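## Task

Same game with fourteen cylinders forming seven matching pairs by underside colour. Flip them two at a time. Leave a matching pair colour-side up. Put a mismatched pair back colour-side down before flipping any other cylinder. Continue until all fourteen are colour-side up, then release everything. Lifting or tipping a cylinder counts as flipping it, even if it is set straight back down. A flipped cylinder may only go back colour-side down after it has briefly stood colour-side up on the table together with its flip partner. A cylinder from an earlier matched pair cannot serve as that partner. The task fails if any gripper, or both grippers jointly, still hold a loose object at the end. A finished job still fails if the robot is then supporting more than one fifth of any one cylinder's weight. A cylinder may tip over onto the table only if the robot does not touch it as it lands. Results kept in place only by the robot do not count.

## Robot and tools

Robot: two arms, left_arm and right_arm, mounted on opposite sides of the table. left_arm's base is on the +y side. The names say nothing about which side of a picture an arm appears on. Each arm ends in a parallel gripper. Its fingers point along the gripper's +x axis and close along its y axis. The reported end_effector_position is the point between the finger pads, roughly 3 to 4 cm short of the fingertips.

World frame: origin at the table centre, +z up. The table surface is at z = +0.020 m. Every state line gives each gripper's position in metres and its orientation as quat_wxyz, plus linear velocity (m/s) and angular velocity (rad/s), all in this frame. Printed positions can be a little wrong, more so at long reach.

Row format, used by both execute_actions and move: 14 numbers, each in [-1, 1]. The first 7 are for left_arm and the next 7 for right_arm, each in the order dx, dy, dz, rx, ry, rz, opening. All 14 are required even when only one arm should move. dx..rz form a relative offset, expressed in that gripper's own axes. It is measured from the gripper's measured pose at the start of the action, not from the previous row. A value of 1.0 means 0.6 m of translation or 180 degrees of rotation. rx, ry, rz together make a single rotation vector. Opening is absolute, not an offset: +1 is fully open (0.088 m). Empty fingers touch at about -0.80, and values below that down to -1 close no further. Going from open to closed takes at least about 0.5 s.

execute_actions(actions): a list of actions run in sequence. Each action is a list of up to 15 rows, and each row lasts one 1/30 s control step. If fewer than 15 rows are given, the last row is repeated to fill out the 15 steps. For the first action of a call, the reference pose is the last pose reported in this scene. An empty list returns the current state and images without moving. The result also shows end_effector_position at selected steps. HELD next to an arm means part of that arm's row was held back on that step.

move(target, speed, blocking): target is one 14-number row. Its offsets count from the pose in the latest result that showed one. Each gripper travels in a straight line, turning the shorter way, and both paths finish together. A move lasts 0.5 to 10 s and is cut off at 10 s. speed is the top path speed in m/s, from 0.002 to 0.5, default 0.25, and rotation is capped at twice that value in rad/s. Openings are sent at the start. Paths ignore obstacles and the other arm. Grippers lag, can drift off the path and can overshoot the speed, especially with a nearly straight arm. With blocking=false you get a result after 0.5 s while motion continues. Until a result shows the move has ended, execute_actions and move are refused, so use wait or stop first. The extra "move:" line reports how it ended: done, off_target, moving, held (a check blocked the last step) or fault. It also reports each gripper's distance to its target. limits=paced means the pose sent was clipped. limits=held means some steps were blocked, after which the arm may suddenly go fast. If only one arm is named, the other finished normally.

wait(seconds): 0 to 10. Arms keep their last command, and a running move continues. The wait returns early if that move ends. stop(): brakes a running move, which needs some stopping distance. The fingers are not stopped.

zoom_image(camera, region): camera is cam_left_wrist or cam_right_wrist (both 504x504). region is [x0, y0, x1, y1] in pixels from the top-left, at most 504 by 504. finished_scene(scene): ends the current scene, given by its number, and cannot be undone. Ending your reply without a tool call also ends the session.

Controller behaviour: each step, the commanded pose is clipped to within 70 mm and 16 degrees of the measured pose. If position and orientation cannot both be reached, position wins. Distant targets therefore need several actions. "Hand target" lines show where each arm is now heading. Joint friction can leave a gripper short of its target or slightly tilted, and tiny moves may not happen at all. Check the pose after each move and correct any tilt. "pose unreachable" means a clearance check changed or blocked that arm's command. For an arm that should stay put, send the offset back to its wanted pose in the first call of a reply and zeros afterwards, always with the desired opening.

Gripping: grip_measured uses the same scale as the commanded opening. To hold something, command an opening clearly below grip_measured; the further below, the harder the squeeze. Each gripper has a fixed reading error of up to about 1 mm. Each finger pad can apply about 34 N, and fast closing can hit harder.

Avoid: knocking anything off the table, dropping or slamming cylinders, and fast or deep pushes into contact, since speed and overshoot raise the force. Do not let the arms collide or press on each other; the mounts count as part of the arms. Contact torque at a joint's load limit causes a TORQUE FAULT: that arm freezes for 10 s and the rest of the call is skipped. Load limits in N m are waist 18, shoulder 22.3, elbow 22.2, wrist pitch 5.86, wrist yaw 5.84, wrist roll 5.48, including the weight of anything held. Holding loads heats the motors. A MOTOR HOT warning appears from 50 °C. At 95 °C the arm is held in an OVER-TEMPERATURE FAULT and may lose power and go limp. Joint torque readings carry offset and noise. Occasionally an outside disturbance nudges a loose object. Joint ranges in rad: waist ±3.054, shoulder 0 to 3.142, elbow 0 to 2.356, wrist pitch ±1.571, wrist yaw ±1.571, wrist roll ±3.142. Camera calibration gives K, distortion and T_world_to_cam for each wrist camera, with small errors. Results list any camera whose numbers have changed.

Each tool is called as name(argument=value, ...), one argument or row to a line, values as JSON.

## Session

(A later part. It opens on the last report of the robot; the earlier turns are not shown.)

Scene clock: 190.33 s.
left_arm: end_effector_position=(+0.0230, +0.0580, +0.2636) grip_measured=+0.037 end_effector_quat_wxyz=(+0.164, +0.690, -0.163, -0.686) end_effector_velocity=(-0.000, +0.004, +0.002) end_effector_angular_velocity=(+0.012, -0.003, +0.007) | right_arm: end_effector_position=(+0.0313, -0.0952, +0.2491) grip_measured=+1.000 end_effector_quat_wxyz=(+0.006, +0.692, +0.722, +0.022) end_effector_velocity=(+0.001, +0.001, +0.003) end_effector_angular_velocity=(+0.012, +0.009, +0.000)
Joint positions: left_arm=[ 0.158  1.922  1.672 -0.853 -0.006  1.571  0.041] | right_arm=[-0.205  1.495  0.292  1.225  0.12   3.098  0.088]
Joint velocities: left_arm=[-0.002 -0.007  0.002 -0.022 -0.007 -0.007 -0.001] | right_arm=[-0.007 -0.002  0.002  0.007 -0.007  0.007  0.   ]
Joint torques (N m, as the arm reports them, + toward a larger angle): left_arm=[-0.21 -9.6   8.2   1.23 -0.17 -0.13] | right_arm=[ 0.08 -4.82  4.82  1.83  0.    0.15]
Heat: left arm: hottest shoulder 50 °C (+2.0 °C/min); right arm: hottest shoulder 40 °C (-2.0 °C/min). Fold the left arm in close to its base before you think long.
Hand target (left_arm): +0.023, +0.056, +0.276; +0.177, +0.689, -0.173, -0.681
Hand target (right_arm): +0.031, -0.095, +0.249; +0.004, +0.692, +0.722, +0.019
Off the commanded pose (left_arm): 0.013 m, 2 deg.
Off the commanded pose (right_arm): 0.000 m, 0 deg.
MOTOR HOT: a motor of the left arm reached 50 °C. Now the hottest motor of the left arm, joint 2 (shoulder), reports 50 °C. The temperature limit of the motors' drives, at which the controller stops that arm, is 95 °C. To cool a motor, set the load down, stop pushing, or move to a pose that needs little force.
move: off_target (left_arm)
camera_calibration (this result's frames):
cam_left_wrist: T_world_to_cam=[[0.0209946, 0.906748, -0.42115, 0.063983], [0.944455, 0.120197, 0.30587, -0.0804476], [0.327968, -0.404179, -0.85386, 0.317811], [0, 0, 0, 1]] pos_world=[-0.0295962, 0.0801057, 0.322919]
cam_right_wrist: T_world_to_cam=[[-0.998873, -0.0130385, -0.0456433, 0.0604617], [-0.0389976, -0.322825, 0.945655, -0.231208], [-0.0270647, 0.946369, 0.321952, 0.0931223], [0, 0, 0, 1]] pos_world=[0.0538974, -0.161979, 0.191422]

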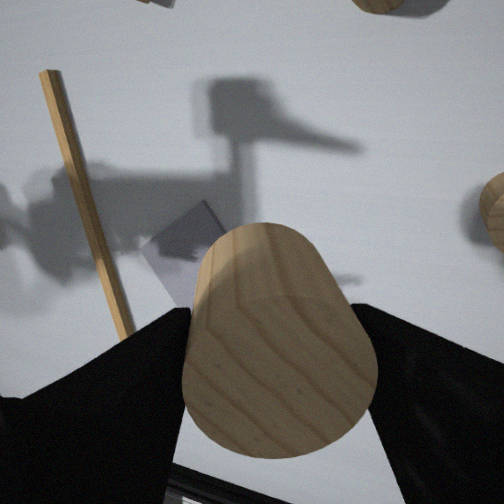

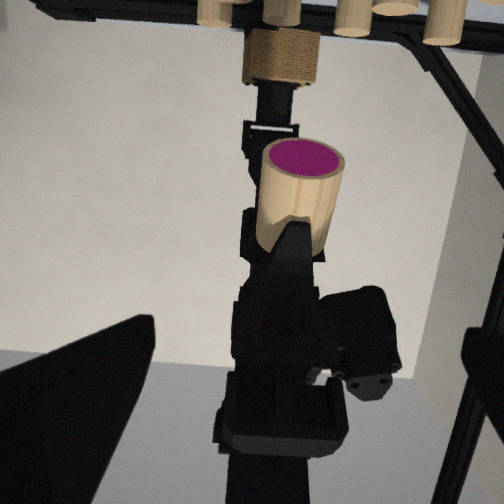

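move(
  target=[0,0,0,0,0,0,-0.4,0.214,-0.004,0.044,0.012,0,0,1],
  speed=0.15,
)

move(
  target=[0,0,0,0,0,0,-0.4,0,0,0,0,0,0,-0.4],
)

move(
  target=[0,0,0,0,0,0,0.6,0,0,0,0,0,0,-0.4],
)

move(
  target=[-0.115,0,0,0,0,0,0.6,0,0,0,0,0,0,-0.4],
)

move(
  target=[0,0,0,0,0,0,0.6,0,0,0,-0.99,0,0,-0.4],
  speed=0.5,
)

move(
  target=[0,0,0,0,0,0,0.6,-0.04,0,-0.225,-0.012,0.145,0,-0.4],
)

Scene clock: 195.83 s.
left_arm: end_effector_position=(+0.0231, +0.0579, +0.2638) grip_measured=+0.034 end_effector_quat_wxyz=(+0.165, +0.690, -0.163, -0.686) end_effector_velocity=(-0.000, +0.005, +0.000) end_effector_angular_velocity=(+0.017, -0.023, -0.032) | right_arm: end_effector_position=(+0.0240, +0.0305, +0.2292) grip_measured=+1.000 end_effector_quat_wxyz=(-0.007, +0.692, +0.722, +0.013) end_effector_velocity=(-0.005, +0.002, -0.002) end_effector_angular_velocity=(-0.007, -0.009, +0.024)
Joint positions: left_arm=[ 0.158  1.922  1.673 -0.853 -0.007  1.571  0.041] | right_arm=[-0.244  1.983  0.779  1.233  0.081  3.13   0.088]
Joint velocities: left_arm=[-0.002 -0.007 -0.002 -0.022 -0.007  0.037 -0.   ] | right_arm=[ 0.002  0.007  0.007 -0.007 -0.022 -0.007  0.   ]
Joint torques (N m, as the arm reports them, + toward a larger angle): left_arm=[-0.02 -7.91  6.65  0.96  0.05  0.03] | right_arm=[-0.19 -6.89  6.08  1.64 -0.13  0.13]
Heat: left arm: hottest shoulder 50 °C (+2.0 °C/min); right arm: hottest shoulder 40 °C (-2.0 °C/min). Fold the left arm in close to its base before you think long.
Hand target (left_arm): +0.023, +0.058, +0.264; +0.165, +0.690, -0.163, -0.686
Hand target (right_arm): +0.024, +0.033, +0.225; -0.007, +0.692, +0.722, +0.009
Off the commanded pose (left_arm): 0.000 m, 0 deg.
Off the commanded pose (right_arm): 0.005 m, 1 deg.
MOTOR HOT: still on. Now the hottest motor of the left arm, joint 2 (shoulder), reports 50 °C; a drive's own limit is 95 °C.
move: done
camera_calibration (this result's frames):
cam_left_wrist: T_world_to_cam=[[0.0206013, 0.906436, -0.42184, 0.0643987], [0.944342, 0.120915, 0.305938, -0.0805931], [0.32832, -0.404664, -0.853495, 0.317802], [0, 0, 0, 1]] pos_world=[-0.02956, 0.0799747, 0.323065]
cam_right_wrist: T_world_to_cam=[[-0.999818, -0.0132777, -0.0136655, 0.0465743], [-0.00854739, -0.328445, 0.944484, -0.172352], [-0.0170289, 0.94443, 0.328272, -0.0212133], [0, 0, 0, 1]] pos_world=[0.0447314, -0.0359551, 0.170384]

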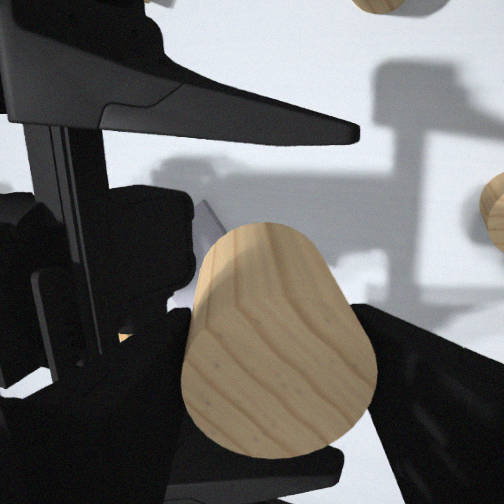

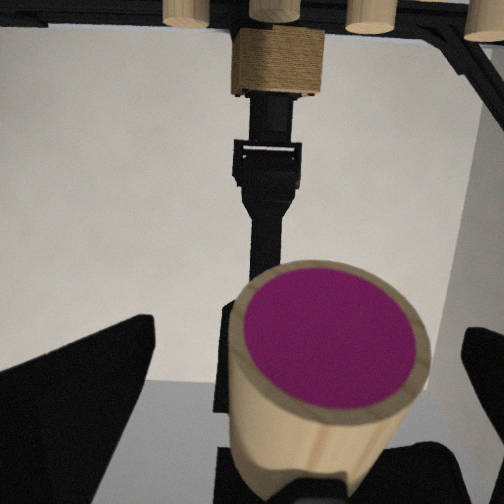

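Scene clock: 196.33 s.
left_arm: end_effector_position=(+0.0228, +0.0580, +0.2637) grip_measured=+0.034 end_effector_quat_wxyz=(+0.165, +0.690, -0.163, -0.686) end_effector_velocity=(-0.000, +0.002, +0.002) end_effector_angular_velocity=(+0.002, -0.010, -0.006) | right_arm: end_effector_position=(+0.0245, +0.0306, +0.2293) grip_measured=+0.016 end_effector_quat_wxyz=(-0.007, +0.692, +0.721, +0.014) end_effector_velocity=(+0.000, +0.001, -0.003) end_effector_angular_velocity=(-0.016, -0.024, +0.004)
Joint positions: left_arm=[ 0.157  1.922  1.673 -0.853 -0.006  1.57   0.041] | right_arm=[-0.245  1.983  0.779  1.233  0.083  3.129  0.04 ]
Joint velocities: left_arm=[-0.002 -0.007 -0.002 -0.007 -0.007  0.007 -0.   ] | right_arm=[-0.002 -0.002  0.002 -0.022 -0.007 -0.022 -0.   ]
Joint torques (N m, as the arm reports them, + toward a larger angle): left_arm=[-0.09 -7.93  6.81  1.    0.01  0.04] | right_arm=[ 0.12 -8.55  4.79  1.85 -0.03  0.  ]
Heat: left arm: hottest shoulder 50 °C (+2.0 °C/min); right arm: hottest shoulder 40 °C (-2.0 °C/min). Fold the left arm in close to its base before you think long.
Hand target (left_arm): +0.023, +0.058, +0.264; +0.165, +0.690, -0.163, -0.686
Hand target (right_arm): +0.024, +0.031, +0.229; -0.007, +0.692, +0.722, +0.014
Off the commanded pose (left_arm): 0.000 m, 0 deg.
Off the commanded pose (right_arm): 0.001 m, 0 deg.
MOTOR HOT: still on. Now the hottest motor of the left arm, joint 2 (shoulder), reports 50 °C; a drive's own limit is 95 °C.
move: done
camera_calibration (this result's frames):
cam_left_wrist: T_world_to_cam=[[0.0202094, 0.906594, -0.42152, 0.0642373], [0.94466, 0.120758, 0.305015, -0.0800704], [0.327427, -0.404357, -0.853983, 0.318026], [0, 0, 0, 1]] pos_world=[-0.0297891, 0.0800282, 0.323089]
cam_right_wrist: T_world_to_cam=[[-0.999827, -0.0113319, -0.0147332, 0.0472959], [-0.0101886, -0.328826, 0.944336, -0.172352], [-0.0155457, 0.944323, 0.328653, -0.0214831], [0, 0, 0, 1]] pos_world=[0.0451977, -0.0358507, 0.170515]

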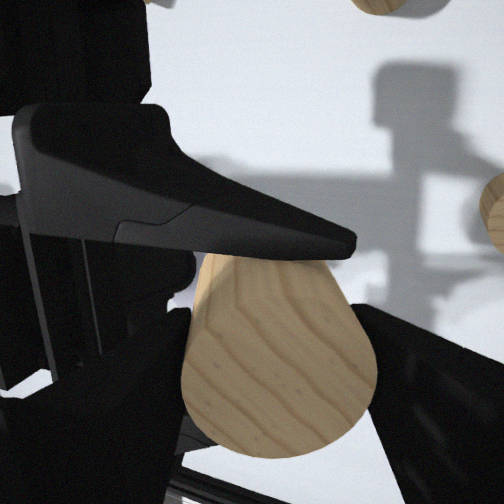

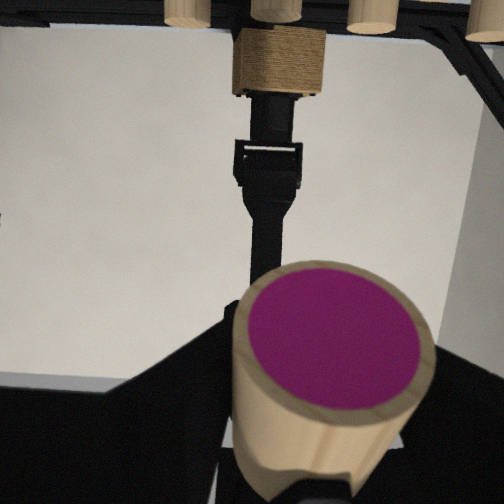

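Scene clock: 197.00 s.
left_arm: end_effector_position=(+0.0228, +0.0580, +0.2637) grip_measured=+0.598 end_effector_quat_wxyz=(+0.165, +0.690, -0.163, -0.686) end_effector_velocity=(-0.000, -0.001, +0.001) end_effector_angular_velocity=(-0.007, -0.010, -0.006) | right_arm: end_effector_position=(+0.0245, +0.0306, +0.2293) grip_measured=+0.016 end_effector_quat_wxyz=(-0.007, +0.692, +0.721, +0.014) end_effector_velocity=(+0.000, -0.000, -0.001) end_effector_angular_velocity=(-0.007, -0.008, +0.005)
Joint positions: left_arm=[ 0.157  1.922  1.673 -0.853 -0.006  1.57   0.068] | right_arm=[-0.245  1.983  0.779  1.233  0.083  3.129  0.04 ]
Joint velocities: left_arm=[-0.002 -0.002 -0.002  0.007 -0.007  0.007  0.001] | right_arm=[-0.002 -0.002 -0.002 -0.007 -0.007 -0.007 -0.   ]
Joint torques (N m, as the arm reports them, + toward a larger angle): left_arm=[-0.04 -8.1   6.8   0.95  0.03 -0.01] | right_arm=[ 0.05 -8.6   4.76  1.85  0.   -0.03]
Heat: left arm: hottest shoulder 50 °C (+2.0 °C/min); right arm: hottest shoulder 40 °C (-2.0 °C/min). Fold the left arm in close to its base before you think long.
Hand target (left_arm): +0.023, +0.058, +0.264; +0.165, +0.690, -0.163, -0.686
Hand target (right_arm): +0.024, +0.031, +0.229; -0.007, +0.692, +0.721, +0.014
Off the commanded pose (left_arm): 0.000 m, 0 deg.
Off the commanded pose (right_arm): 0.000 m, 0 deg.
MOTOR HOT: still on. Now the hottest motor of the left arm, joint 2 (shoulder), reports 50 °C; a drive's own limit is 95 °C.
move: done
camera_calibration (this result's frames):
cam_left_wrist: T_world_to_cam=[[0.0202094, 0.906594, -0.42152, 0.0642373], [0.94466, 0.120758, 0.305015, -0.0800704], [0.327427, -0.404357, -0.853983, 0.318026], [0, 0, 0, 1]] pos_world=[-0.0297891, 0.0800282, 0.323089]
cam_right_wrist: T_world_to_cam=[[-0.999827, -0.0113319, -0.0147332, 0.0472959], [-0.0101886, -0.328826, 0.944336, -0.172352], [-0.0155457, 0.944323, 0.328653, -0.0214831], [0, 0, 0, 1]] pos_world=[0.0451977, -0.0358507, 0.170515]

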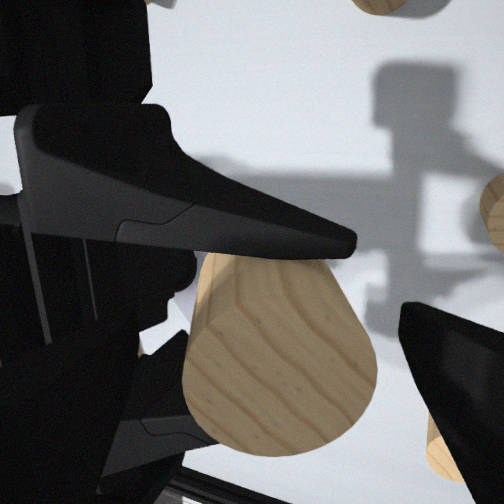

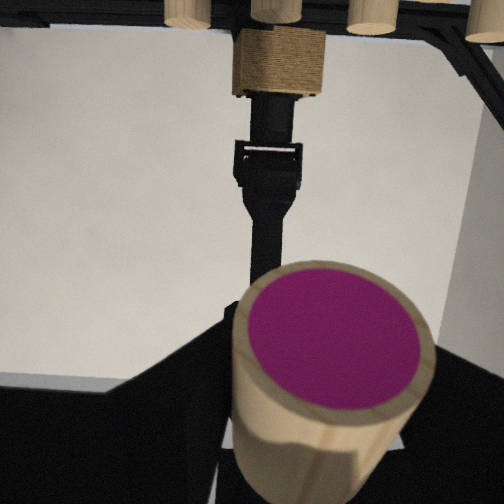

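Scene clock: 197.87 s.
left_arm: end_effector_position=(+0.0228, +0.0889, +0.3201) grip_measured=+0.600 end_effector_quat_wxyz=(+0.161, +0.691, -0.159, -0.687) end_effector_velocity=(+0.000, +0.001, +0.003) end_effector_angular_velocity=(-0.003, +0.003, +0.021) | right_arm: end_effector_position=(+0.0245, +0.0306, +0.2293) grip_measured=+0.016 end_effector_quat_wxyz=(-0.007, +0.692, +0.721, +0.014) end_effector_velocity=(+0.000, -0.000, -0.001) end_effector_angular_velocity=(-0.006, -0.023, +0.004)
Joint positions: left_arm=[ 0.157  1.826  1.775 -1.064 -0.006  1.57   0.068] | right_arm=[-0.245  1.983  0.779  1.233  0.083  3.129  0.04 ]
Joint velocities: left_arm=[-0.002 -0.002  0.007 -0.007 -0.007 -0.022 -0.   ] | right_arm=[-0.002 -0.002 -0.002 -0.007 -0.007 -0.022 -0.   ]
Joint torques (N m, as the arm reports them, + toward a larger angle): left_arm=[-0.21 -8.01  7.77  0.75  0.01 -0.09] | right_arm=[ 0.05 -8.57  4.78  1.84  0.   -0.03]
Heat: left arm: hottest shoulder 50 °C (+2.0 °C/min); right arm: hottest shoulder 40 °C (-2.0 °C/min). Fold the left arm in close to its base before you think long.
Hand target (left_arm): +0.022, +0.089, +0.326; +0.165, +0.690, -0.163, -0.686
Hand target (right_arm): +0.024, +0.031, +0.229; -0.007, +0.692, +0.721, +0.014
Off the commanded pose (left_arm): 0.005 m, 1 deg.
Off the commanded pose (right_arm): 0.000 m, 0 deg.
MOTOR HOT: still on. Now the hottest motor of the left arm, joint 2 (shoulder), reports 50 °C; a drive's own limit is 95 °C.
move: done
camera_calibration (this result's frames):
cam_left_wrist: T_world_to_cam=[[0.0202078, 0.911358, -0.411117, 0.0561825], [0.944662, 0.11726, 0.306373, -0.101097], [0.327423, -0.394558, -0.858556, 0.379224], [0, 0, 0, 1]] pos_world=[-0.0297993, 0.110278, 0.379656]
cam_right_wrist: T_world_to_cam=[[-0.999827, -0.0113319, -0.0147332, 0.0472959], [-0.0101886, -0.328826, 0.944336, -0.172352], [-0.0155457, 0.944323, 0.328653, -0.0214831], [0, 0, 0, 1]] pos_world=[0.0451977, -0.0358507, 0.170515]

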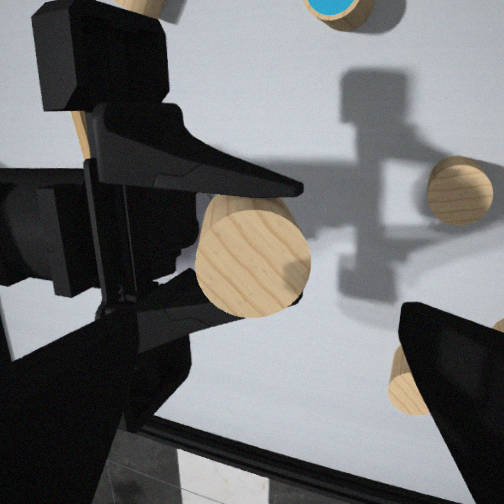

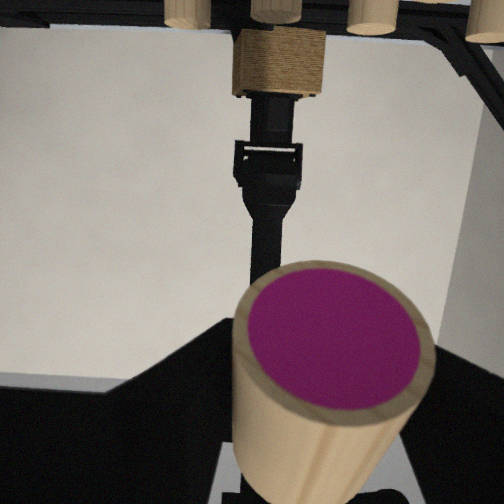

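Scene clock: 201.57 s.
left_arm: end_effector_position=(+0.0228, +0.0889, +0.3199) grip_measured=+0.600 end_effector_quat_wxyz=(+0.161, +0.691, -0.159, -0.687) end_effector_velocity=(-0.002, +0.003, -0.000) end_effector_angular_velocity=(+0.007, +0.003, -0.012) | right_arm: end_effector_position=(+0.0245, +0.0306, +0.2293) grip_measured=+0.015 end_effector_quat_wxyz=(+0.692, +0.020, +0.000, +0.721) end_effector_velocity=(+0.000, -0.001, +0.002) end_effector_angular_velocity=(+0.008, -0.021, +0.004)
Joint positions: left_arm=[ 0.157  1.827  1.775 -1.064 -0.006  1.57   0.068] | right_arm=[-0.245  1.983  0.779  1.233  0.083  0.026  0.04 ]
Joint velocities: left_arm=[-0.002 -0.007 -0.007 -0.007  0.007  0.007  0.   ] | right_arm=[-0.002 -0.002 -0.002  0.007 -0.007 -0.022 -0.   ]
Joint torques (N m, as the arm reports them, + toward a larger angle): left_arm=[-0.02 -7.41  6.71  0.95  0.05 -0.03] | right_arm=[ 0.02 -8.58  4.76  1.84 -0.01 -0.19]
Heat: left arm: hottest shoulder 50 °C (+2.0 °C/min); right arm: hottest shoulder 41 °C (-1.0 °C/min). Fold the left arm in close to its base before you think long.
Hand target (left_arm): +0.023, +0.089, +0.320; +0.161, +0.691, -0.159, -0.687
Hand target (right_arm): +0.024, +0.031, +0.229; +0.692, +0.018, -0.003, +0.721
Off the commanded pose (left_arm): 0.000 m, 0 deg.
Off the commanded pose (right_arm): 0.000 m, 0 deg.
MOTOR HOT: still on. Now the hottest motor of the left arm, joint 2 (shoulder), reports 50 °C; a drive's own limit is 95 °C.
move: done
camera_calibration (this result's frames):
cam_left_wrist: T_world_to_cam=[[0.0202077, 0.911515, -0.41077, 0.0560301], [0.944662, 0.117143, 0.306418, -0.101049], [0.327423, -0.39423, -0.858706, 0.379093], [0, 0, 0, 1]] pos_world=[-0.0297993, 0.110215, 0.379508]
cam_right_wrist: T_world_to_cam=[[0.997282, 0.0701259, -0.0225926, -0.0023464], [-0.00262597, -0.272622, -0.962118, 0.262956], [-0.0736286, 0.959562, -0.271697, 0.117154], [0, 0, 0, 1]] pos_world=[0.0116565, -0.0405649, 0.284772]

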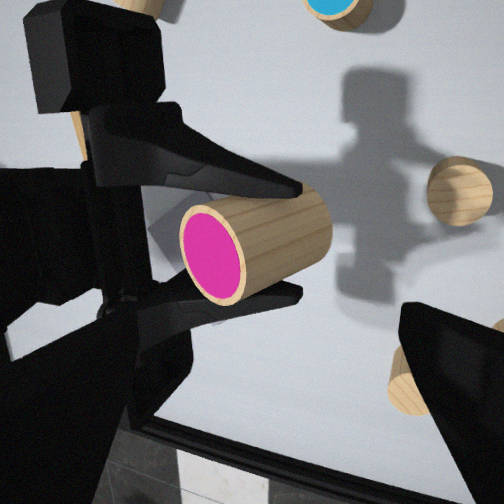

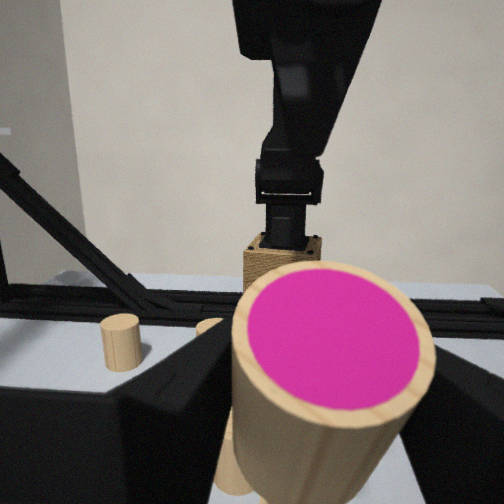

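Scene clock: 202.90 s.
left_arm: end_effector_position=(+0.0228, +0.0889, +0.3199) grip_measured=+0.600 end_effector_quat_wxyz=(+0.161, +0.691, -0.159, -0.687) end_effector_velocity=(+0.000, +0.002, -0.001) end_effector_angular_velocity=(+0.007, -0.003, +0.007) | right_arm: end_effector_position=(+0.0241, +0.0082, +0.0962) grip_measured=+0.015 end_effector_quat_wxyz=(+0.677, -0.155, +0.141, +0.706) end_effector_velocity=(-0.000, +0.004, +0.000) end_effector_angular_velocity=(-0.013, +0.001, +0.016)
Joint positions: left_arm=[ 0.157  1.827  1.775 -1.064 -0.006  1.57   0.068] | right_arm=[-0.238  2.12   0.755  0.941  0.083  0.026  0.04 ]
Joint velocities: left_arm=[-0.002 -0.002 -0.002 -0.007 -0.007 -0.007 -0.   ] | right_arm=[-0.007 -0.002  0.022 -0.037 -0.022 -0.007 -0.   ]
Joint torques (N m, as the arm reports them, + toward a larger angle): left_arm=[-0.11 -7.29  6.64  0.94  0.04 -0.03] | right_arm=[ 0.32 -7.5   4.96  1.62  0.05  0.05]
Heat: left arm: hottest shoulder 50 °C (+2.0 °C/min); right arm: hottest shoulder 41 °C (-1.0 °C/min). Fold the left arm in close to its base before you think long.
Hand target (left_arm): +0.023, +0.089, +0.320; +0.161, +0.691, -0.159, -0.687
Hand target (right_arm): +0.023, +0.010, +0.094; +0.676, -0.156, +0.143, +0.706
Off the commanded pose (left_arm): 0.000 m, 0 deg.
Off the commanded pose (right_arm): 0.004 m, 0 deg.
MOTOR HOT: still on. Now the hottest motor of the left arm, joint 2 (shoulder), reports 50 °C; a drive's own limit is 95 °C.
move: done
camera_calibration (this result's frames):
cam_left_wrist: T_world_to_cam=[[0.0202077, 0.911515, -0.41077, 0.0560301], [0.944662, 0.117143, 0.306418, -0.101049], [0.327423, -0.39423, -0.858706, 0.379093], [0, 0, 0, 1]] pos_world=[-0.0297993, 0.110215, 0.379508]
cam_right_wrist: T_world_to_cam=[[0.997365, 0.0724884, 0.00299634, -0.00582736], [0.0504693, -0.663551, -0.746427, 0.109971], [-0.0521191, 0.744611, -0.66546, 0.141579], [0, 0, 0, 1]] pos_world=[0.00764084, -0.0320279, 0.176318]

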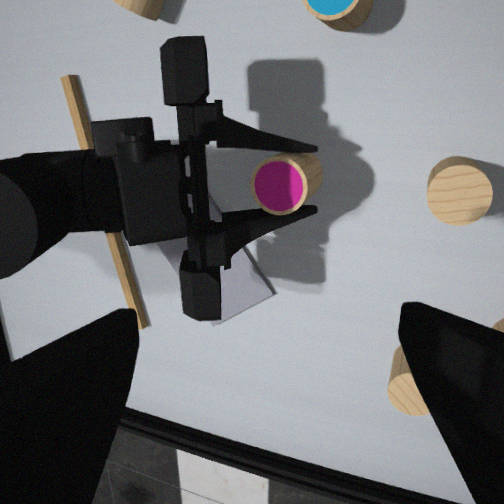

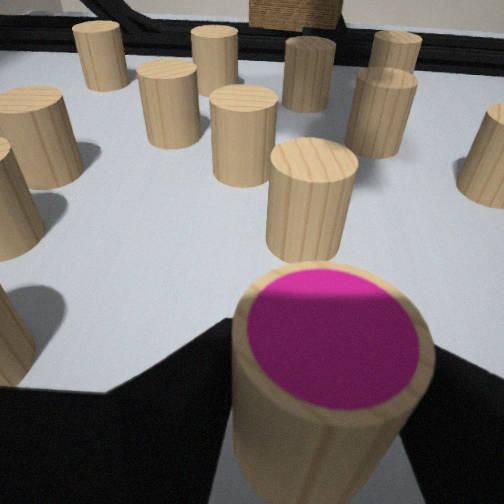

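Pink.

move(
  target=[0,0,0,0,0,0,0.6,0.023,0,-0.046,0,0,0,-0.4],
  speed=0.05,
)

move(
  target=[0,0,0,0,0,0,0.6,0,0,0,0,0,0,0.5],
)

wait(
  seconds=2,
)

move(
  target=[0,0,0,0,0,0,0.6,0,0,0,0,0,0,-0.4],
)

move(
  target=[0,0,0,0,0,0,0.6,-0.09,0,0.26,0.004,-0.148,0,-0.4],
)

move(
  target=[0,0,0,0,0,0,0.6,0,0,0,0.99,0,0,-0.4],
  speed=0.5,
)

move(
  target=[0,0,0,0,0,0,0.6,0,0,0,0.01,0,0,-0.4],
)

Scene clock: 207.27 s.
left_arm: end_effector_position=(+0.0228, +0.0889, +0.3198) grip_measured=+0.600 end_effector_quat_wxyz=(+0.161, +0.691, -0.159, -0.687) end_effector_velocity=(+0.000, +0.003, -0.002) end_effector_angular_velocity=(+0.012, +0.010, +0.034) | right_arm: end_effector_position=(+0.0242, +0.0077, +0.0691) grip_measured=+0.014 end_effector_quat_wxyz=(+0.677, -0.154, +0.141, +0.706) end_effector_velocity=(+0.000, -0.001, -0.006) end_effector_angular_velocity=(-0.017, -0.006, +0.007)
Joint positions: left_arm=[ 0.157  1.827  1.775 -1.064 -0.006  1.57   0.068] | right_arm=[-0.238  2.234  0.76   1.052  0.083  0.026  0.04 ]
Joint velocities: left_arm=[-0.002 -0.002 -0.007 -0.007 -0.007 -0.037 -0.   ] | right_arm=[-0.002  0.012  0.002 -0.007 -0.007 -0.007  0.   ]
Joint torques (N m, as the arm reports them, + toward a larger angle): left_arm=[-0.02 -7.3   6.61  0.97  0.06 -0.01] | right_arm=[-0.16 -7.31  4.49  2.   -0.03 -0.03]
Heat: left arm: hottest shoulder 49 °C (+1.0 °C/min); right arm: hottest shoulder 41 °C (+0.0 °C/min). Fold the left arm in close to its base before you think long.
Hand target (left_arm): +0.023, +0.089, +0.320; +0.161, +0.691, -0.159, -0.687
Hand target (right_arm): +0.025, +0.009, +0.066; +0.677, -0.155, +0.141, +0.706
Off the commanded pose (left_arm): 0.000 m, 0 deg.
Off the commanded pose (right_arm): 0.004 m, 0 deg.
MOTOR HOT: still on. Now the hottest motor of the left arm, joint 2 (shoulder), reports 49 °C; a drive's own limit is 95 °C.
move: done
camera_calibration (this result's frames):
cam_left_wrist: T_world_to_cam=[[0.0202077, 0.911672, -0.410422, 0.0557994], [0.944662, 0.117026, 0.306462, -0.101019], [0.327423, -0.393903, -0.858857, 0.379022], [0, 0, 0, 1]] pos_world=[-0.0297993, 0.110249, 0.379385]
cam_right_wrist: T_world_to_cam=[[0.997366, 0.0724807, 0.00284224, -0.00576155], [0.05021, -0.661572, -0.748199, 0.0895401], [-0.0523496, 0.746371, -0.663469, 0.123724], [0, 0, 0, 1]] pos_world=[0.00772745, -0.032689, 0.149097]

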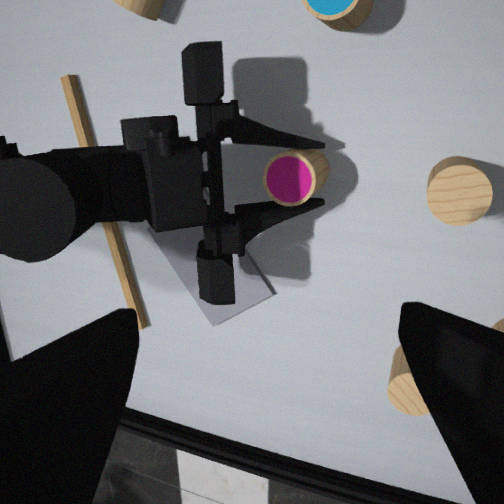

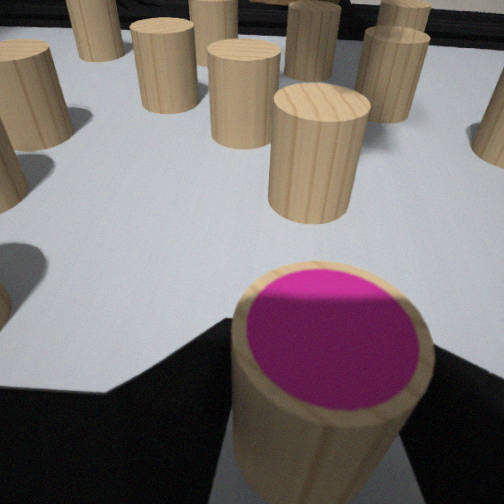

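Scene clock: 207.93 s.
left_arm: end_effector_position=(+0.0228, +0.0889, +0.3198) grip_measured=+0.600 end_effector_quat_wxyz=(+0.161, +0.691, -0.159, -0.687) end_effector_velocity=(-0.002, +0.001, +0.001) end_effector_angular_velocity=(+0.002, +0.016, +0.014) | right_arm: end_effector_position=(+0.0241, +0.0078, +0.0692) grip_measured=+0.498 end_effector_quat_wxyz=(+0.677, -0.154, +0.140, +0.706) end_effector_velocity=(+0.000, -0.002, -0.002) end_effector_angular_velocity=(-0.018, +0.000, +0.016)
Joint positions: left_arm=[ 0.157  1.827  1.775 -1.064 -0.006  1.57   0.068] | right_arm=[-0.238  2.234  0.76   1.053  0.083  0.026  0.063]
Joint velocities: left_arm=[-0.002 -0.002  0.002 -0.007  0.007 -0.022 -0.   ] | right_arm=[-0.007 -0.007 -0.002 -0.022 -0.022 -0.007  0.001]
Joint torques (N m, as the arm reports them, + toward a larger angle): left_arm=[-0.01 -7.35  6.65  0.93  0.06 -0.02] | right_arm=[ 0.04 -8.87  3.34  1.8   0.03 -0.01]
Heat: left arm: hottest shoulder 49 °C (+1.0 °C/min); right arm: hottest shoulder 41 °C (+0.0 °C/min). Fold the left arm in close to its base before you think long.
Hand target (left_arm): +0.023, +0.089, +0.320; +0.161, +0.691, -0.159, -0.687
Hand target (right_arm): +0.024, +0.008, +0.069; +0.677, -0.154, +0.140, +0.706
Off the commanded pose (left_arm): 0.000 m, 0 deg.
Off the commanded pose (right_arm): 0.000 m, 0 deg.
MOTOR HOT: still on. Now the hottest motor of the left arm, joint 2 (shoulder), reports 49 °C; a drive's own limit is 95 °C.
move: done
camera_calibration (this result's frames):
cam_left_wrist: T_world_to_cam=[[0.0202077, 0.911672, -0.410422, 0.0557994], [0.944662, 0.117026, 0.306462, -0.101019], [0.327423, -0.393903, -0.858857, 0.379022], [0, 0, 0, 1]] pos_world=[-0.0297993, 0.110249, 0.379385]
cam_right_wrist: T_world_to_cam=[[0.997341, 0.0728269, 0.00266453, -0.00569225], [0.0502874, -0.661287, -0.748446, 0.0896316], [-0.052745, 0.74659, -0.663191, 0.123735], [0, 0, 0, 1]] pos_world=[0.00769618, -0.0326928, 0.14916]

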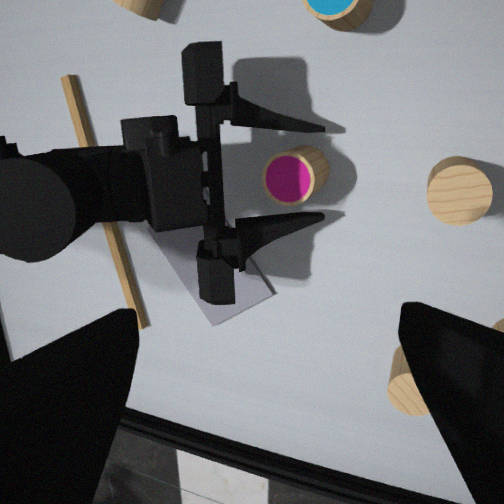

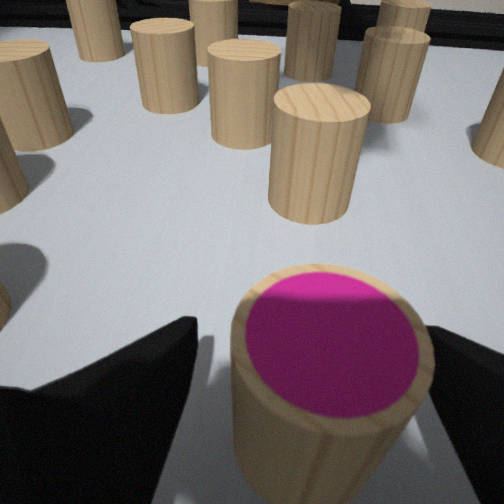

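Scene clock: 209.93 s.
left_arm: end_effector_position=(+0.0228, +0.0889, +0.3198) grip_measured=+0.600 end_effector_quat_wxyz=(+0.161, +0.691, -0.159, -0.687) end_effector_velocity=(+0.000, -0.001, +0.001) end_effector_angular_velocity=(-0.007, -0.003, +0.007) | right_arm: end_effector_position=(+0.0241, +0.0078, +0.0692) grip_measured=+0.500 end_effector_quat_wxyz=(+0.677, -0.154, +0.140, +0.706) end_effector_velocity=(+0.000, -0.001, +0.001) end_effector_angular_velocity=(-0.002, -0.017, +0.013)
Joint positions: left_arm=[ 0.157  1.827  1.775 -1.064 -0.006  1.57   0.068] | right_arm=[-0.238  2.234  0.76   1.053  0.083  0.026  0.063]
Joint velocities: left_arm=[-0.002 -0.002 -0.002  0.007 -0.007 -0.007 -0.   ] | right_arm=[-0.002 -0.007 -0.002 -0.007 -0.007 -0.022 -0.   ]
Joint torques (N m, as the arm reports them, + toward a larger angle): left_arm=[-0.12 -7.37  6.63  0.95  0.03 -0.03] | right_arm=[ 0.06 -8.85  3.27  1.79  0.03 -0.01]
Heat: left arm: hottest shoulder 49 °C (+1.0 °C/min); right arm: hottest shoulder 41 °C (+0.0 °C/min). Fold the left arm in close to its base before you think long.
Hand target (left_arm): +0.023, +0.089, +0.320; +0.161, +0.691, -0.159, -0.687
Hand target (right_arm): +0.024, +0.008, +0.069; +0.677, -0.154, +0.140, +0.706
Off the commanded pose (left_arm): 0.000 m, 0 deg.
Off the commanded pose (right_arm): 0.000 m, 0 deg.
MOTOR HOT: still on. Now the hottest motor of the left arm, joint 2 (shoulder), reports 49 °C; a drive's own limit is 95 °C.
wait: 2.00 s; at rest by 0.17 s
camera_calibration (this result's frames):
cam_left_wrist: T_world_to_cam=[[0.0202077, 0.911672, -0.410422, 0.0557994], [0.944662, 0.117026, 0.306462, -0.101019], [0.327423, -0.393903, -0.858857, 0.379022], [0, 0, 0, 1]] pos_world=[-0.0297993, 0.110249, 0.379385]
cam_right_wrist: T_world_to_cam=[[0.997341, 0.0728269, 0.00266453, -0.00569225], [0.0502874, -0.661287, -0.748446, 0.0896316], [-0.052745, 0.74659, -0.663191, 0.123735], [0, 0, 0, 1]] pos_world=[0.00769618, -0.0326928, 0.14916]

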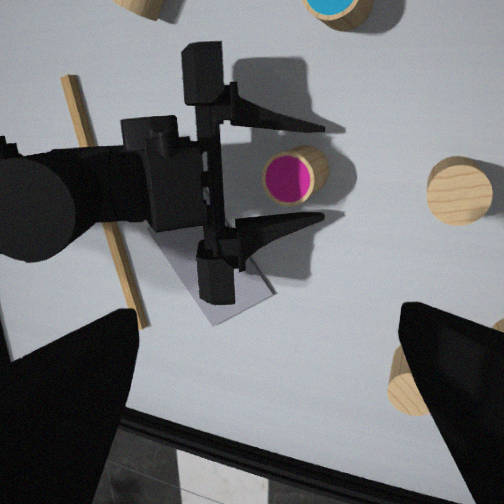

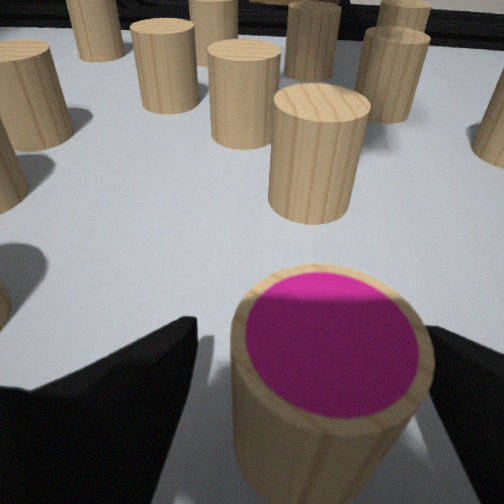

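Scene clock: 210.43 s.
left_arm: end_effector_position=(+0.0228, +0.0889, +0.3196) grip_measured=+0.600 end_effector_quat_wxyz=(+0.160, +0.691, -0.159, -0.687) end_effector_velocity=(+0.000, -0.000, -0.001) end_effector_angular_velocity=(-0.002, -0.010, -0.006) | right_arm: end_effector_position=(+0.0241, +0.0078, +0.0693) grip_measured=+0.015 end_effector_quat_wxyz=(+0.677, -0.154, +0.140, +0.706) end_effector_velocity=(-0.002, +0.000, +0.000) end_effector_angular_velocity=(-0.003, +0.002, +0.021)
Joint positions: left_arm=[ 0.157  1.827  1.775 -1.064 -0.006  1.57   0.068] | right_arm=[-0.238  2.234  0.76   1.053  0.083  0.026  0.04 ]
Joint velocities: left_arm=[-0.002 -0.002 -0.007  0.007 -0.007  0.007 -0.   ] | right_arm=[-0.002 -0.002  0.002 -0.007 -0.022 -0.007 -0.   ]
Joint torques (N m, as the arm reports them, + toward a larger angle): left_arm=[-0.02 -7.32  6.71  0.97  0.06 -0.02] | right_arm=[ 0.07 -8.87  3.29  1.74  0.    0.  ]
Heat: left arm: hottest shoulder 49 °C (+1.0 °C/min); right arm: hottest shoulder 41 °C (+0.0 °C/min). Fold the left arm in close to its base before you think long.
Hand target (left_arm): +0.023, +0.089, +0.320; +0.160, +0.691, -0.159, -0.687
Hand target (right_arm): +0.024, +0.008, +0.069; +0.677, -0.154, +0.141, +0.706
Off the commanded pose (left_arm): 0.000 m, 0 deg.
Off the commanded pose (right_arm): 0.000 m, 0 deg.
MOTOR HOT: still on. Now the hottest motor of the left arm, joint 2 (shoulder), reports 49 °C; a drive's own limit is 95 °C.
move: done
camera_calibration (this result's frames):
cam_left_wrist: T_world_to_cam=[[0.0202076, 0.911828, -0.410074, 0.0556471], [0.944662, 0.116909, 0.306507, -0.10097], [0.327423, -0.393575, -0.859007, 0.37889], [0, 0, 0, 1]] pos_world=[-0.0297993, 0.110185, 0.379236]
cam_right_wrist: T_world_to_cam=[[0.997366, 0.0724786, 0.0027982, -0.005755], [0.0501358, -0.661006, -0.748704, 0.0897308], [-0.0524154, 0.746872, -0.662899, 0.123732], [0, 0, 0, 1]] pos_world=[0.00772656, -0.0326821, 0.14922]

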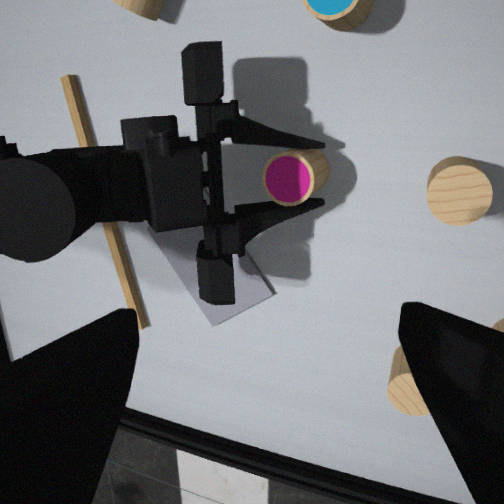

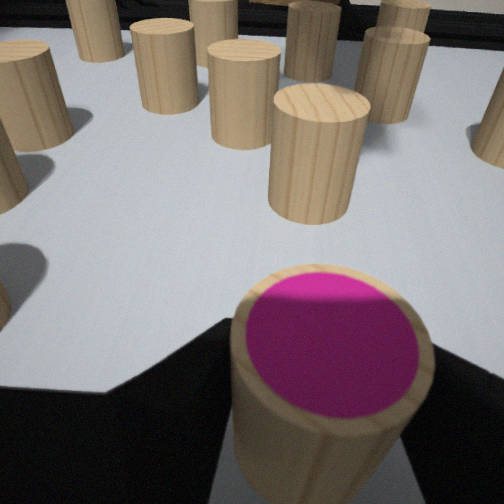

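Scene clock: 211.77 s.
left_arm: end_effector_position=(+0.0228, +0.0889, +0.3196) grip_measured=+0.600 end_effector_quat_wxyz=(+0.160, +0.691, -0.159, -0.687) end_effector_velocity=(+0.000, -0.000, +0.003) end_effector_angular_velocity=(-0.012, -0.003, +0.007) | right_arm: end_effector_position=(+0.0217, +0.0202, +0.2230) grip_measured=+0.013 end_effector_quat_wxyz=(+0.691, +0.009, -0.004, +0.723) end_effector_velocity=(+0.002, -0.000, +0.002) end_effector_angular_velocity=(+0.008, -0.006, -0.010)
Joint positions: left_arm=[ 0.157  1.827  1.775 -1.064 -0.006  1.57   0.068] | right_arm=[-0.235  1.973  0.733  1.258  0.088  0.006  0.04 ]
Joint velocities: left_arm=[-0.002 -0.007 -0.002  0.007 -0.007 -0.007 -0.   ] | right_arm=[-0.002 -0.002 -0.002  0.007  0.007 -0.007 -0.   ]
Joint torques (N m, as the arm reports them, + toward a larger angle): left_arm=[-0.05 -7.31  6.61  0.93  0.03 -0.02] | right_arm=[ 0.32 -9.65  5.91  2.17  0.12 -0.2 ]
Heat: left arm: hottest shoulder 49 °C (+1.0 °C/min); right arm: hottest shoulder 41 °C (+0.0 °C/min). Fold the left arm in close to its base before you think long.
Hand target (left_arm): +0.023, +0.089, +0.320; +0.160, +0.691, -0.159, -0.687
Hand target (right_arm): +0.021, +0.022, +0.234; +0.691, +0.018, -0.015, +0.723
Off the commanded pose (left_arm): 0.000 m, 0 deg.
Off the commanded pose (right_arm): 0.011 m, 2 deg.
MOTOR HOT: still on. Now the hottest motor of the left arm, joint 2 (shoulder), reports 49 °C; a drive's own limit is 95 °C.
move: off_target (right_arm)
camera_calibration (this result's frames):
cam_left_wrist: T_world_to_cam=[[0.0202076, 0.911828, -0.410074, 0.0556471], [0.944662, 0.116909, 0.306507, -0.10097], [0.327423, -0.393575, -0.859007, 0.37889], [0, 0, 0, 1]] pos_world=[-0.0297993, 0.110185, 0.379236]
cam_right_wrist: T_world_to_cam=[[0.997221, 0.0744698, -0.00189611, -0.00360962], [0.0192582, -0.282306, -0.959131, 0.253065], [-0.0719616, 0.956429, -0.282956, 0.127682], [0, 0, 0, 1]] pos_world=[0.00791423, -0.0504084, 0.278844]

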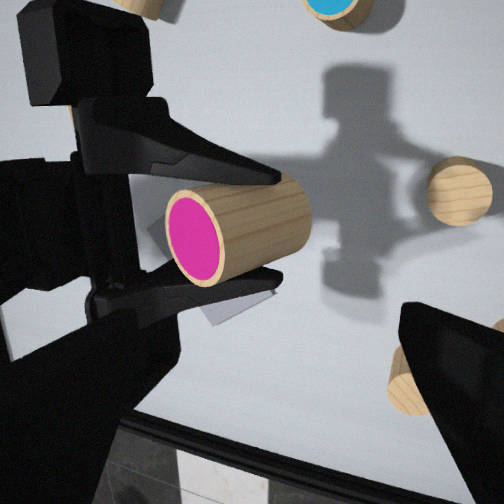

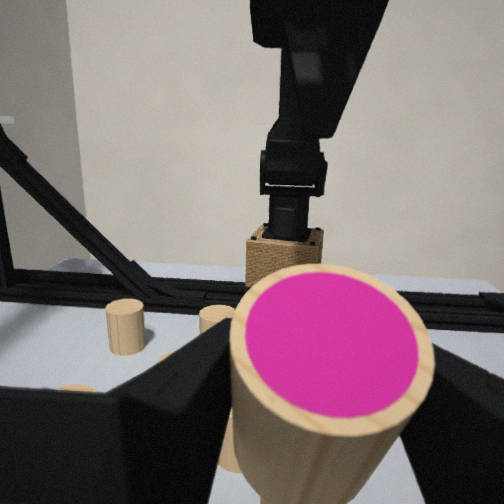

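Scene clock: 215.47 s.
left_arm: end_effector_position=(+0.0228, +0.0889, +0.3196) grip_measured=+0.600 end_effector_quat_wxyz=(+0.160, +0.691, -0.159, -0.687) end_effector_velocity=(-0.002, +0.002, -0.001) end_effector_angular_velocity=(+0.007, +0.010, +0.001) | right_arm: end_effector_position=(+0.0217, +0.0202, +0.2230) grip_measured=+0.016 end_effector_quat_wxyz=(+0.004, +0.691, +0.723, +0.018) end_effector_velocity=(+0.000, -0.000, -0.005) end_effector_angular_velocity=(-0.022, +0.004, +0.005)
Joint positions: left_arm=[ 0.157  1.827  1.775 -1.064 -0.006  1.57   0.068] | right_arm=[-0.235  1.973  0.733  1.258  0.089  3.108  0.04 ]
Joint velocities: left_arm=[-0.002 -0.002 -0.002 -0.007  0.007 -0.007 -0.   ] | right_arm=[-0.002 -0.002 -0.002 -0.022 -0.007  0.007 -0.   ]
Joint torques (N m, as the arm reports them, + toward a larger angle): left_arm=[ 0.   -7.37  6.64  0.93  0.04 -0.01] | right_arm=[ 0.05 -8.33  4.58  1.83 -0.01  0.14]
Heat: left arm: hottest shoulder 49 °C (+1.0 °C/min); right arm: hottest shoulder 41 °C (+1.0 °C/min). Fold the left arm in close to its base before you think long.
Hand target (left_arm): +0.023, +0.089, +0.320; +0.160, +0.691, -0.159, -0.687
Hand target (right_arm): +0.022, +0.020, +0.223; +0.002, +0.691, +0.723, +0.015
Off the commanded pose (left_arm): 0.000 m, 0 deg.
Off the commanded pose (right_arm): 0.000 m, 0 deg.
MOTOR HOT: still on. Now the hottest motor of the left arm, joint 2 (shoulder), reports 49 °C; a drive's own limit is 95 °C.
move: done
camera_calibration (this result's frames):
cam_left_wrist: T_world_to_cam=[[0.0202076, 0.911828, -0.410074, 0.0556471], [0.944662, 0.116909, 0.306507, -0.10097], [0.327423, -0.393575, -0.859007, 0.37889], [0, 0, 0, 1]] pos_world=[-0.0297993, 0.110185, 0.379236]
cam_right_wrist: T_world_to_cam=[[-0.999233, -0.0153046, -0.0360574, 0.0491584], [-0.0292886, -0.319326, 0.947192, -0.17019], [-0.0260104, 0.947521, 0.318632, -0.00727246], [0, 0, 0, 1]] pos_world=[0.0439469, -0.0467027, 0.165292]

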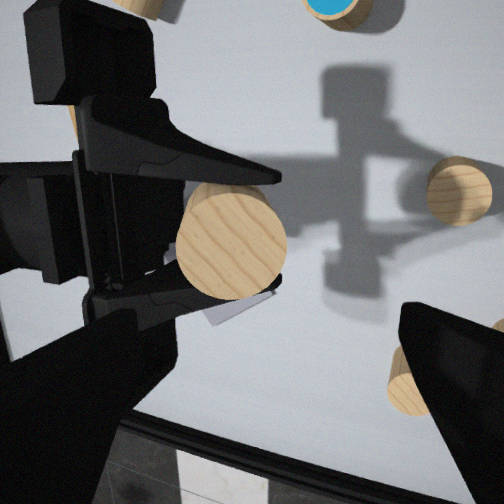

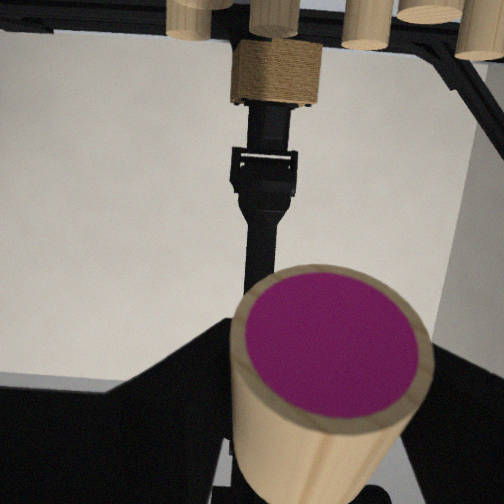

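Scene clock: 216.17 s.
left_arm: end_effector_position=(+0.0228, +0.0889, +0.3196) grip_measured=+0.600 end_effector_quat_wxyz=(+0.160, +0.691, -0.159, -0.687) end_effector_velocity=(+0.004, +0.002, -0.001) end_effector_angular_velocity=(+0.007, -0.010, +0.032) | right_arm: end_effector_position=(+0.0217, +0.0202, +0.2230) grip_measured=+0.017 end_effector_quat_wxyz=(-0.004, +0.691, +0.723, +0.009) end_effector_velocity=(+0.000, -0.001, +0.001) end_effector_angular_velocity=(-0.003, +0.021, +0.005)
Joint positions: left_arm=[ 0.157  1.827  1.775 -1.064 -0.006  1.57   0.068] | right_arm=[-0.235  1.973  0.733  1.258  0.089  3.133  0.04 ]
Joint velocities: left_arm=[ 0.002 -0.002 -0.002 -0.007 -0.022 -0.022  0.   ] | right_arm=[-0.002 -0.007 -0.002 -0.007 -0.007  0.022 -0.   ]
Joint torques (N m, as the arm reports them, + toward a larger angle): left_arm=[-0.07 -7.34  6.69  0.94  0.05  0.  ] | right_arm=[ 0.02 -8.35  4.56  1.85  0.    0.11]
Heat: left arm: hottest shoulder 49 °C (+1.0 °C/min); right arm: hottest shoulder 42 °C (+2.0 °C/min). Fold the left arm in close to its base before you think long.
Hand target (left_arm): +0.023, +0.089, +0.320; +0.160, +0.691, -0.159, -0.687
Hand target (right_arm): +0.022, +0.020, +0.223; -0.007, +0.691, +0.723, +0.006
Off the commanded pose (left_arm): 0.000 m, 0 deg.
Off the commanded pose (right_arm): 0.000 m, 0 deg.
MOTOR HOT: still on. Now the hottest motor of the left arm, joint 2 (shoulder), reports 49 °C; a drive's own limit is 95 °C.
move: done
camera_calibration (this result's frames):
cam_left_wrist: T_world_to_cam=[[0.0202076, 0.911828, -0.410074, 0.0556471], [0.944662, 0.116909, 0.306507, -0.10097], [0.327423, -0.393575, -0.859007, 0.37889], [0, 0, 0, 1]] pos_world=[-0.0297993, 0.110185, 0.379236]
cam_right_wrist: T_world_to_cam=[[-0.999808, -0.0157761, -0.0116652, 0.0437416], [-0.00603803, -0.318292, 0.947974, -0.17089], [-0.0186683, 0.947862, 0.318135, -0.00732805], [0, 0, 0, 1]] pos_world=[0.0425646, -0.0467568, 0.164841]

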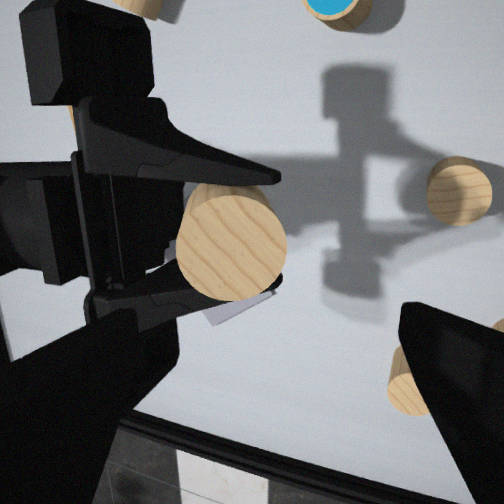

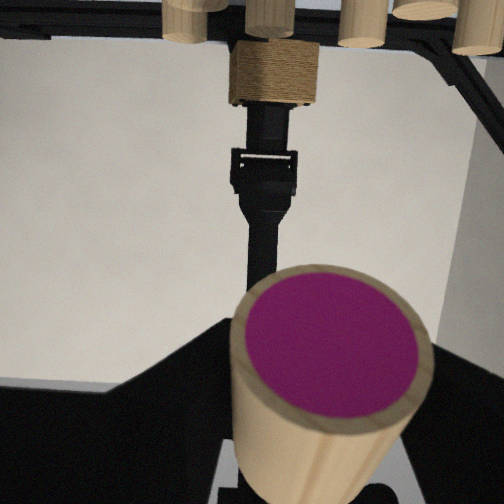

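move(
  target=[0.13,0.015,0.005,0,0,0,0.6,0,0,0,0,0,0,-0.4],
  speed=0.1,
)

Scene clock: 219.07 s.
left_arm: end_effector_position=(+0.0216, +0.0472, +0.2576) grip_measured=+0.600 end_effector_quat_wxyz=(+0.162, +0.690, -0.162, -0.687) end_effector_velocity=(-0.000, +0.002, -0.003) end_effector_angular_velocity=(+0.012, -0.010, -0.006) | right_arm: end_effector_position=(+0.0217, +0.0202, +0.2230) grip_measured=+0.017 end_effector_quat_wxyz=(-0.004, +0.691, +0.723, +0.009) end_effector_velocity=(+0.000, -0.000, -0.001) end_effector_angular_velocity=(-0.007, -0.008, +0.005)
Joint positions: left_arm=[ 0.155  1.97   1.717 -0.855 -0.006  1.569  0.068] | right_arm=[-0.235  1.973  0.733  1.258  0.089  3.133  0.04 ]
Joint velocities: left_arm=[-0.002  0.002 -0.002 -0.007 -0.007  0.007 -0.   ] | right_arm=[-0.002 -0.002 -0.002 -0.007 -0.007 -0.007 -0.   ]
Joint torques (N m, as the arm reports them, + toward a larger angle): left_arm=[-0.21 -7.58  6.29  1.18  0.   -0.11] | right_arm=[ 0.04 -8.33  4.57  1.85  0.01 -0.04]
Heat: left arm: hottest shoulder 49 °C (+1.0 °C/min); right arm: hottest shoulder 42 °C (+2.0 °C/min). Fold the left arm in close to its base before you think long.
Hand target (left_arm): +0.021, +0.047, +0.253; +0.160, +0.691, -0.159, -0.687
Hand target (right_arm): +0.022, +0.020, +0.223; -0.004, +0.691, +0.723, +0.009
Off the commanded pose (left_arm): 0.004 m, 0 deg.
Off the commanded pose (right_arm): 0.000 m, 0 deg.
MOTOR HOT: still on. Now the hottest motor of the left arm, joint 2 (shoulder), reports 49 °C; a drive's own limit is 95 °C.
move: done
camera_calibration (this result's frames):
cam_left_wrist: T_world_to_cam=[[0.0214919, 0.908795, -0.416688, 0.0700461], [0.945012, 0.117574, 0.305171, -0.0756088], [0.326329, -0.400334, -0.856295, 0.309277], [0, 0, 0, 1]] pos_world=[-0.0309803, 0.0690461, 0.317093]
cam_right_wrist: T_world_to_cam=[[-0.999812, -0.0157833, -0.0112839, 0.0436569], [-0.00567461, -0.318275, 0.947981, -0.1709], [-0.0185537, 0.947867, 0.318126, -0.0073286], [0, 0, 0, 1]] pos_world=[0.0425429, -0.0467577, 0.164834]

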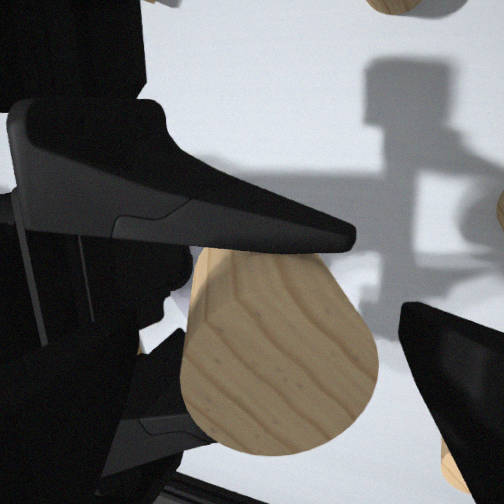

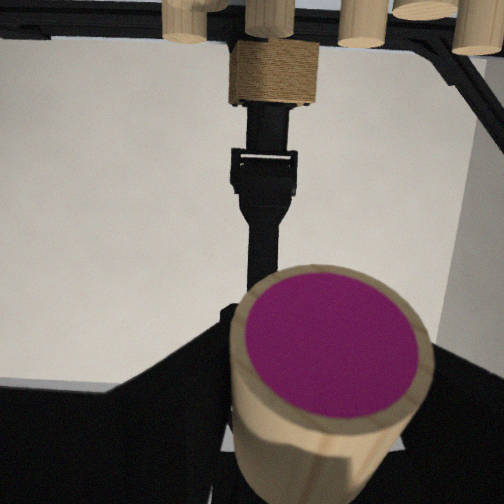

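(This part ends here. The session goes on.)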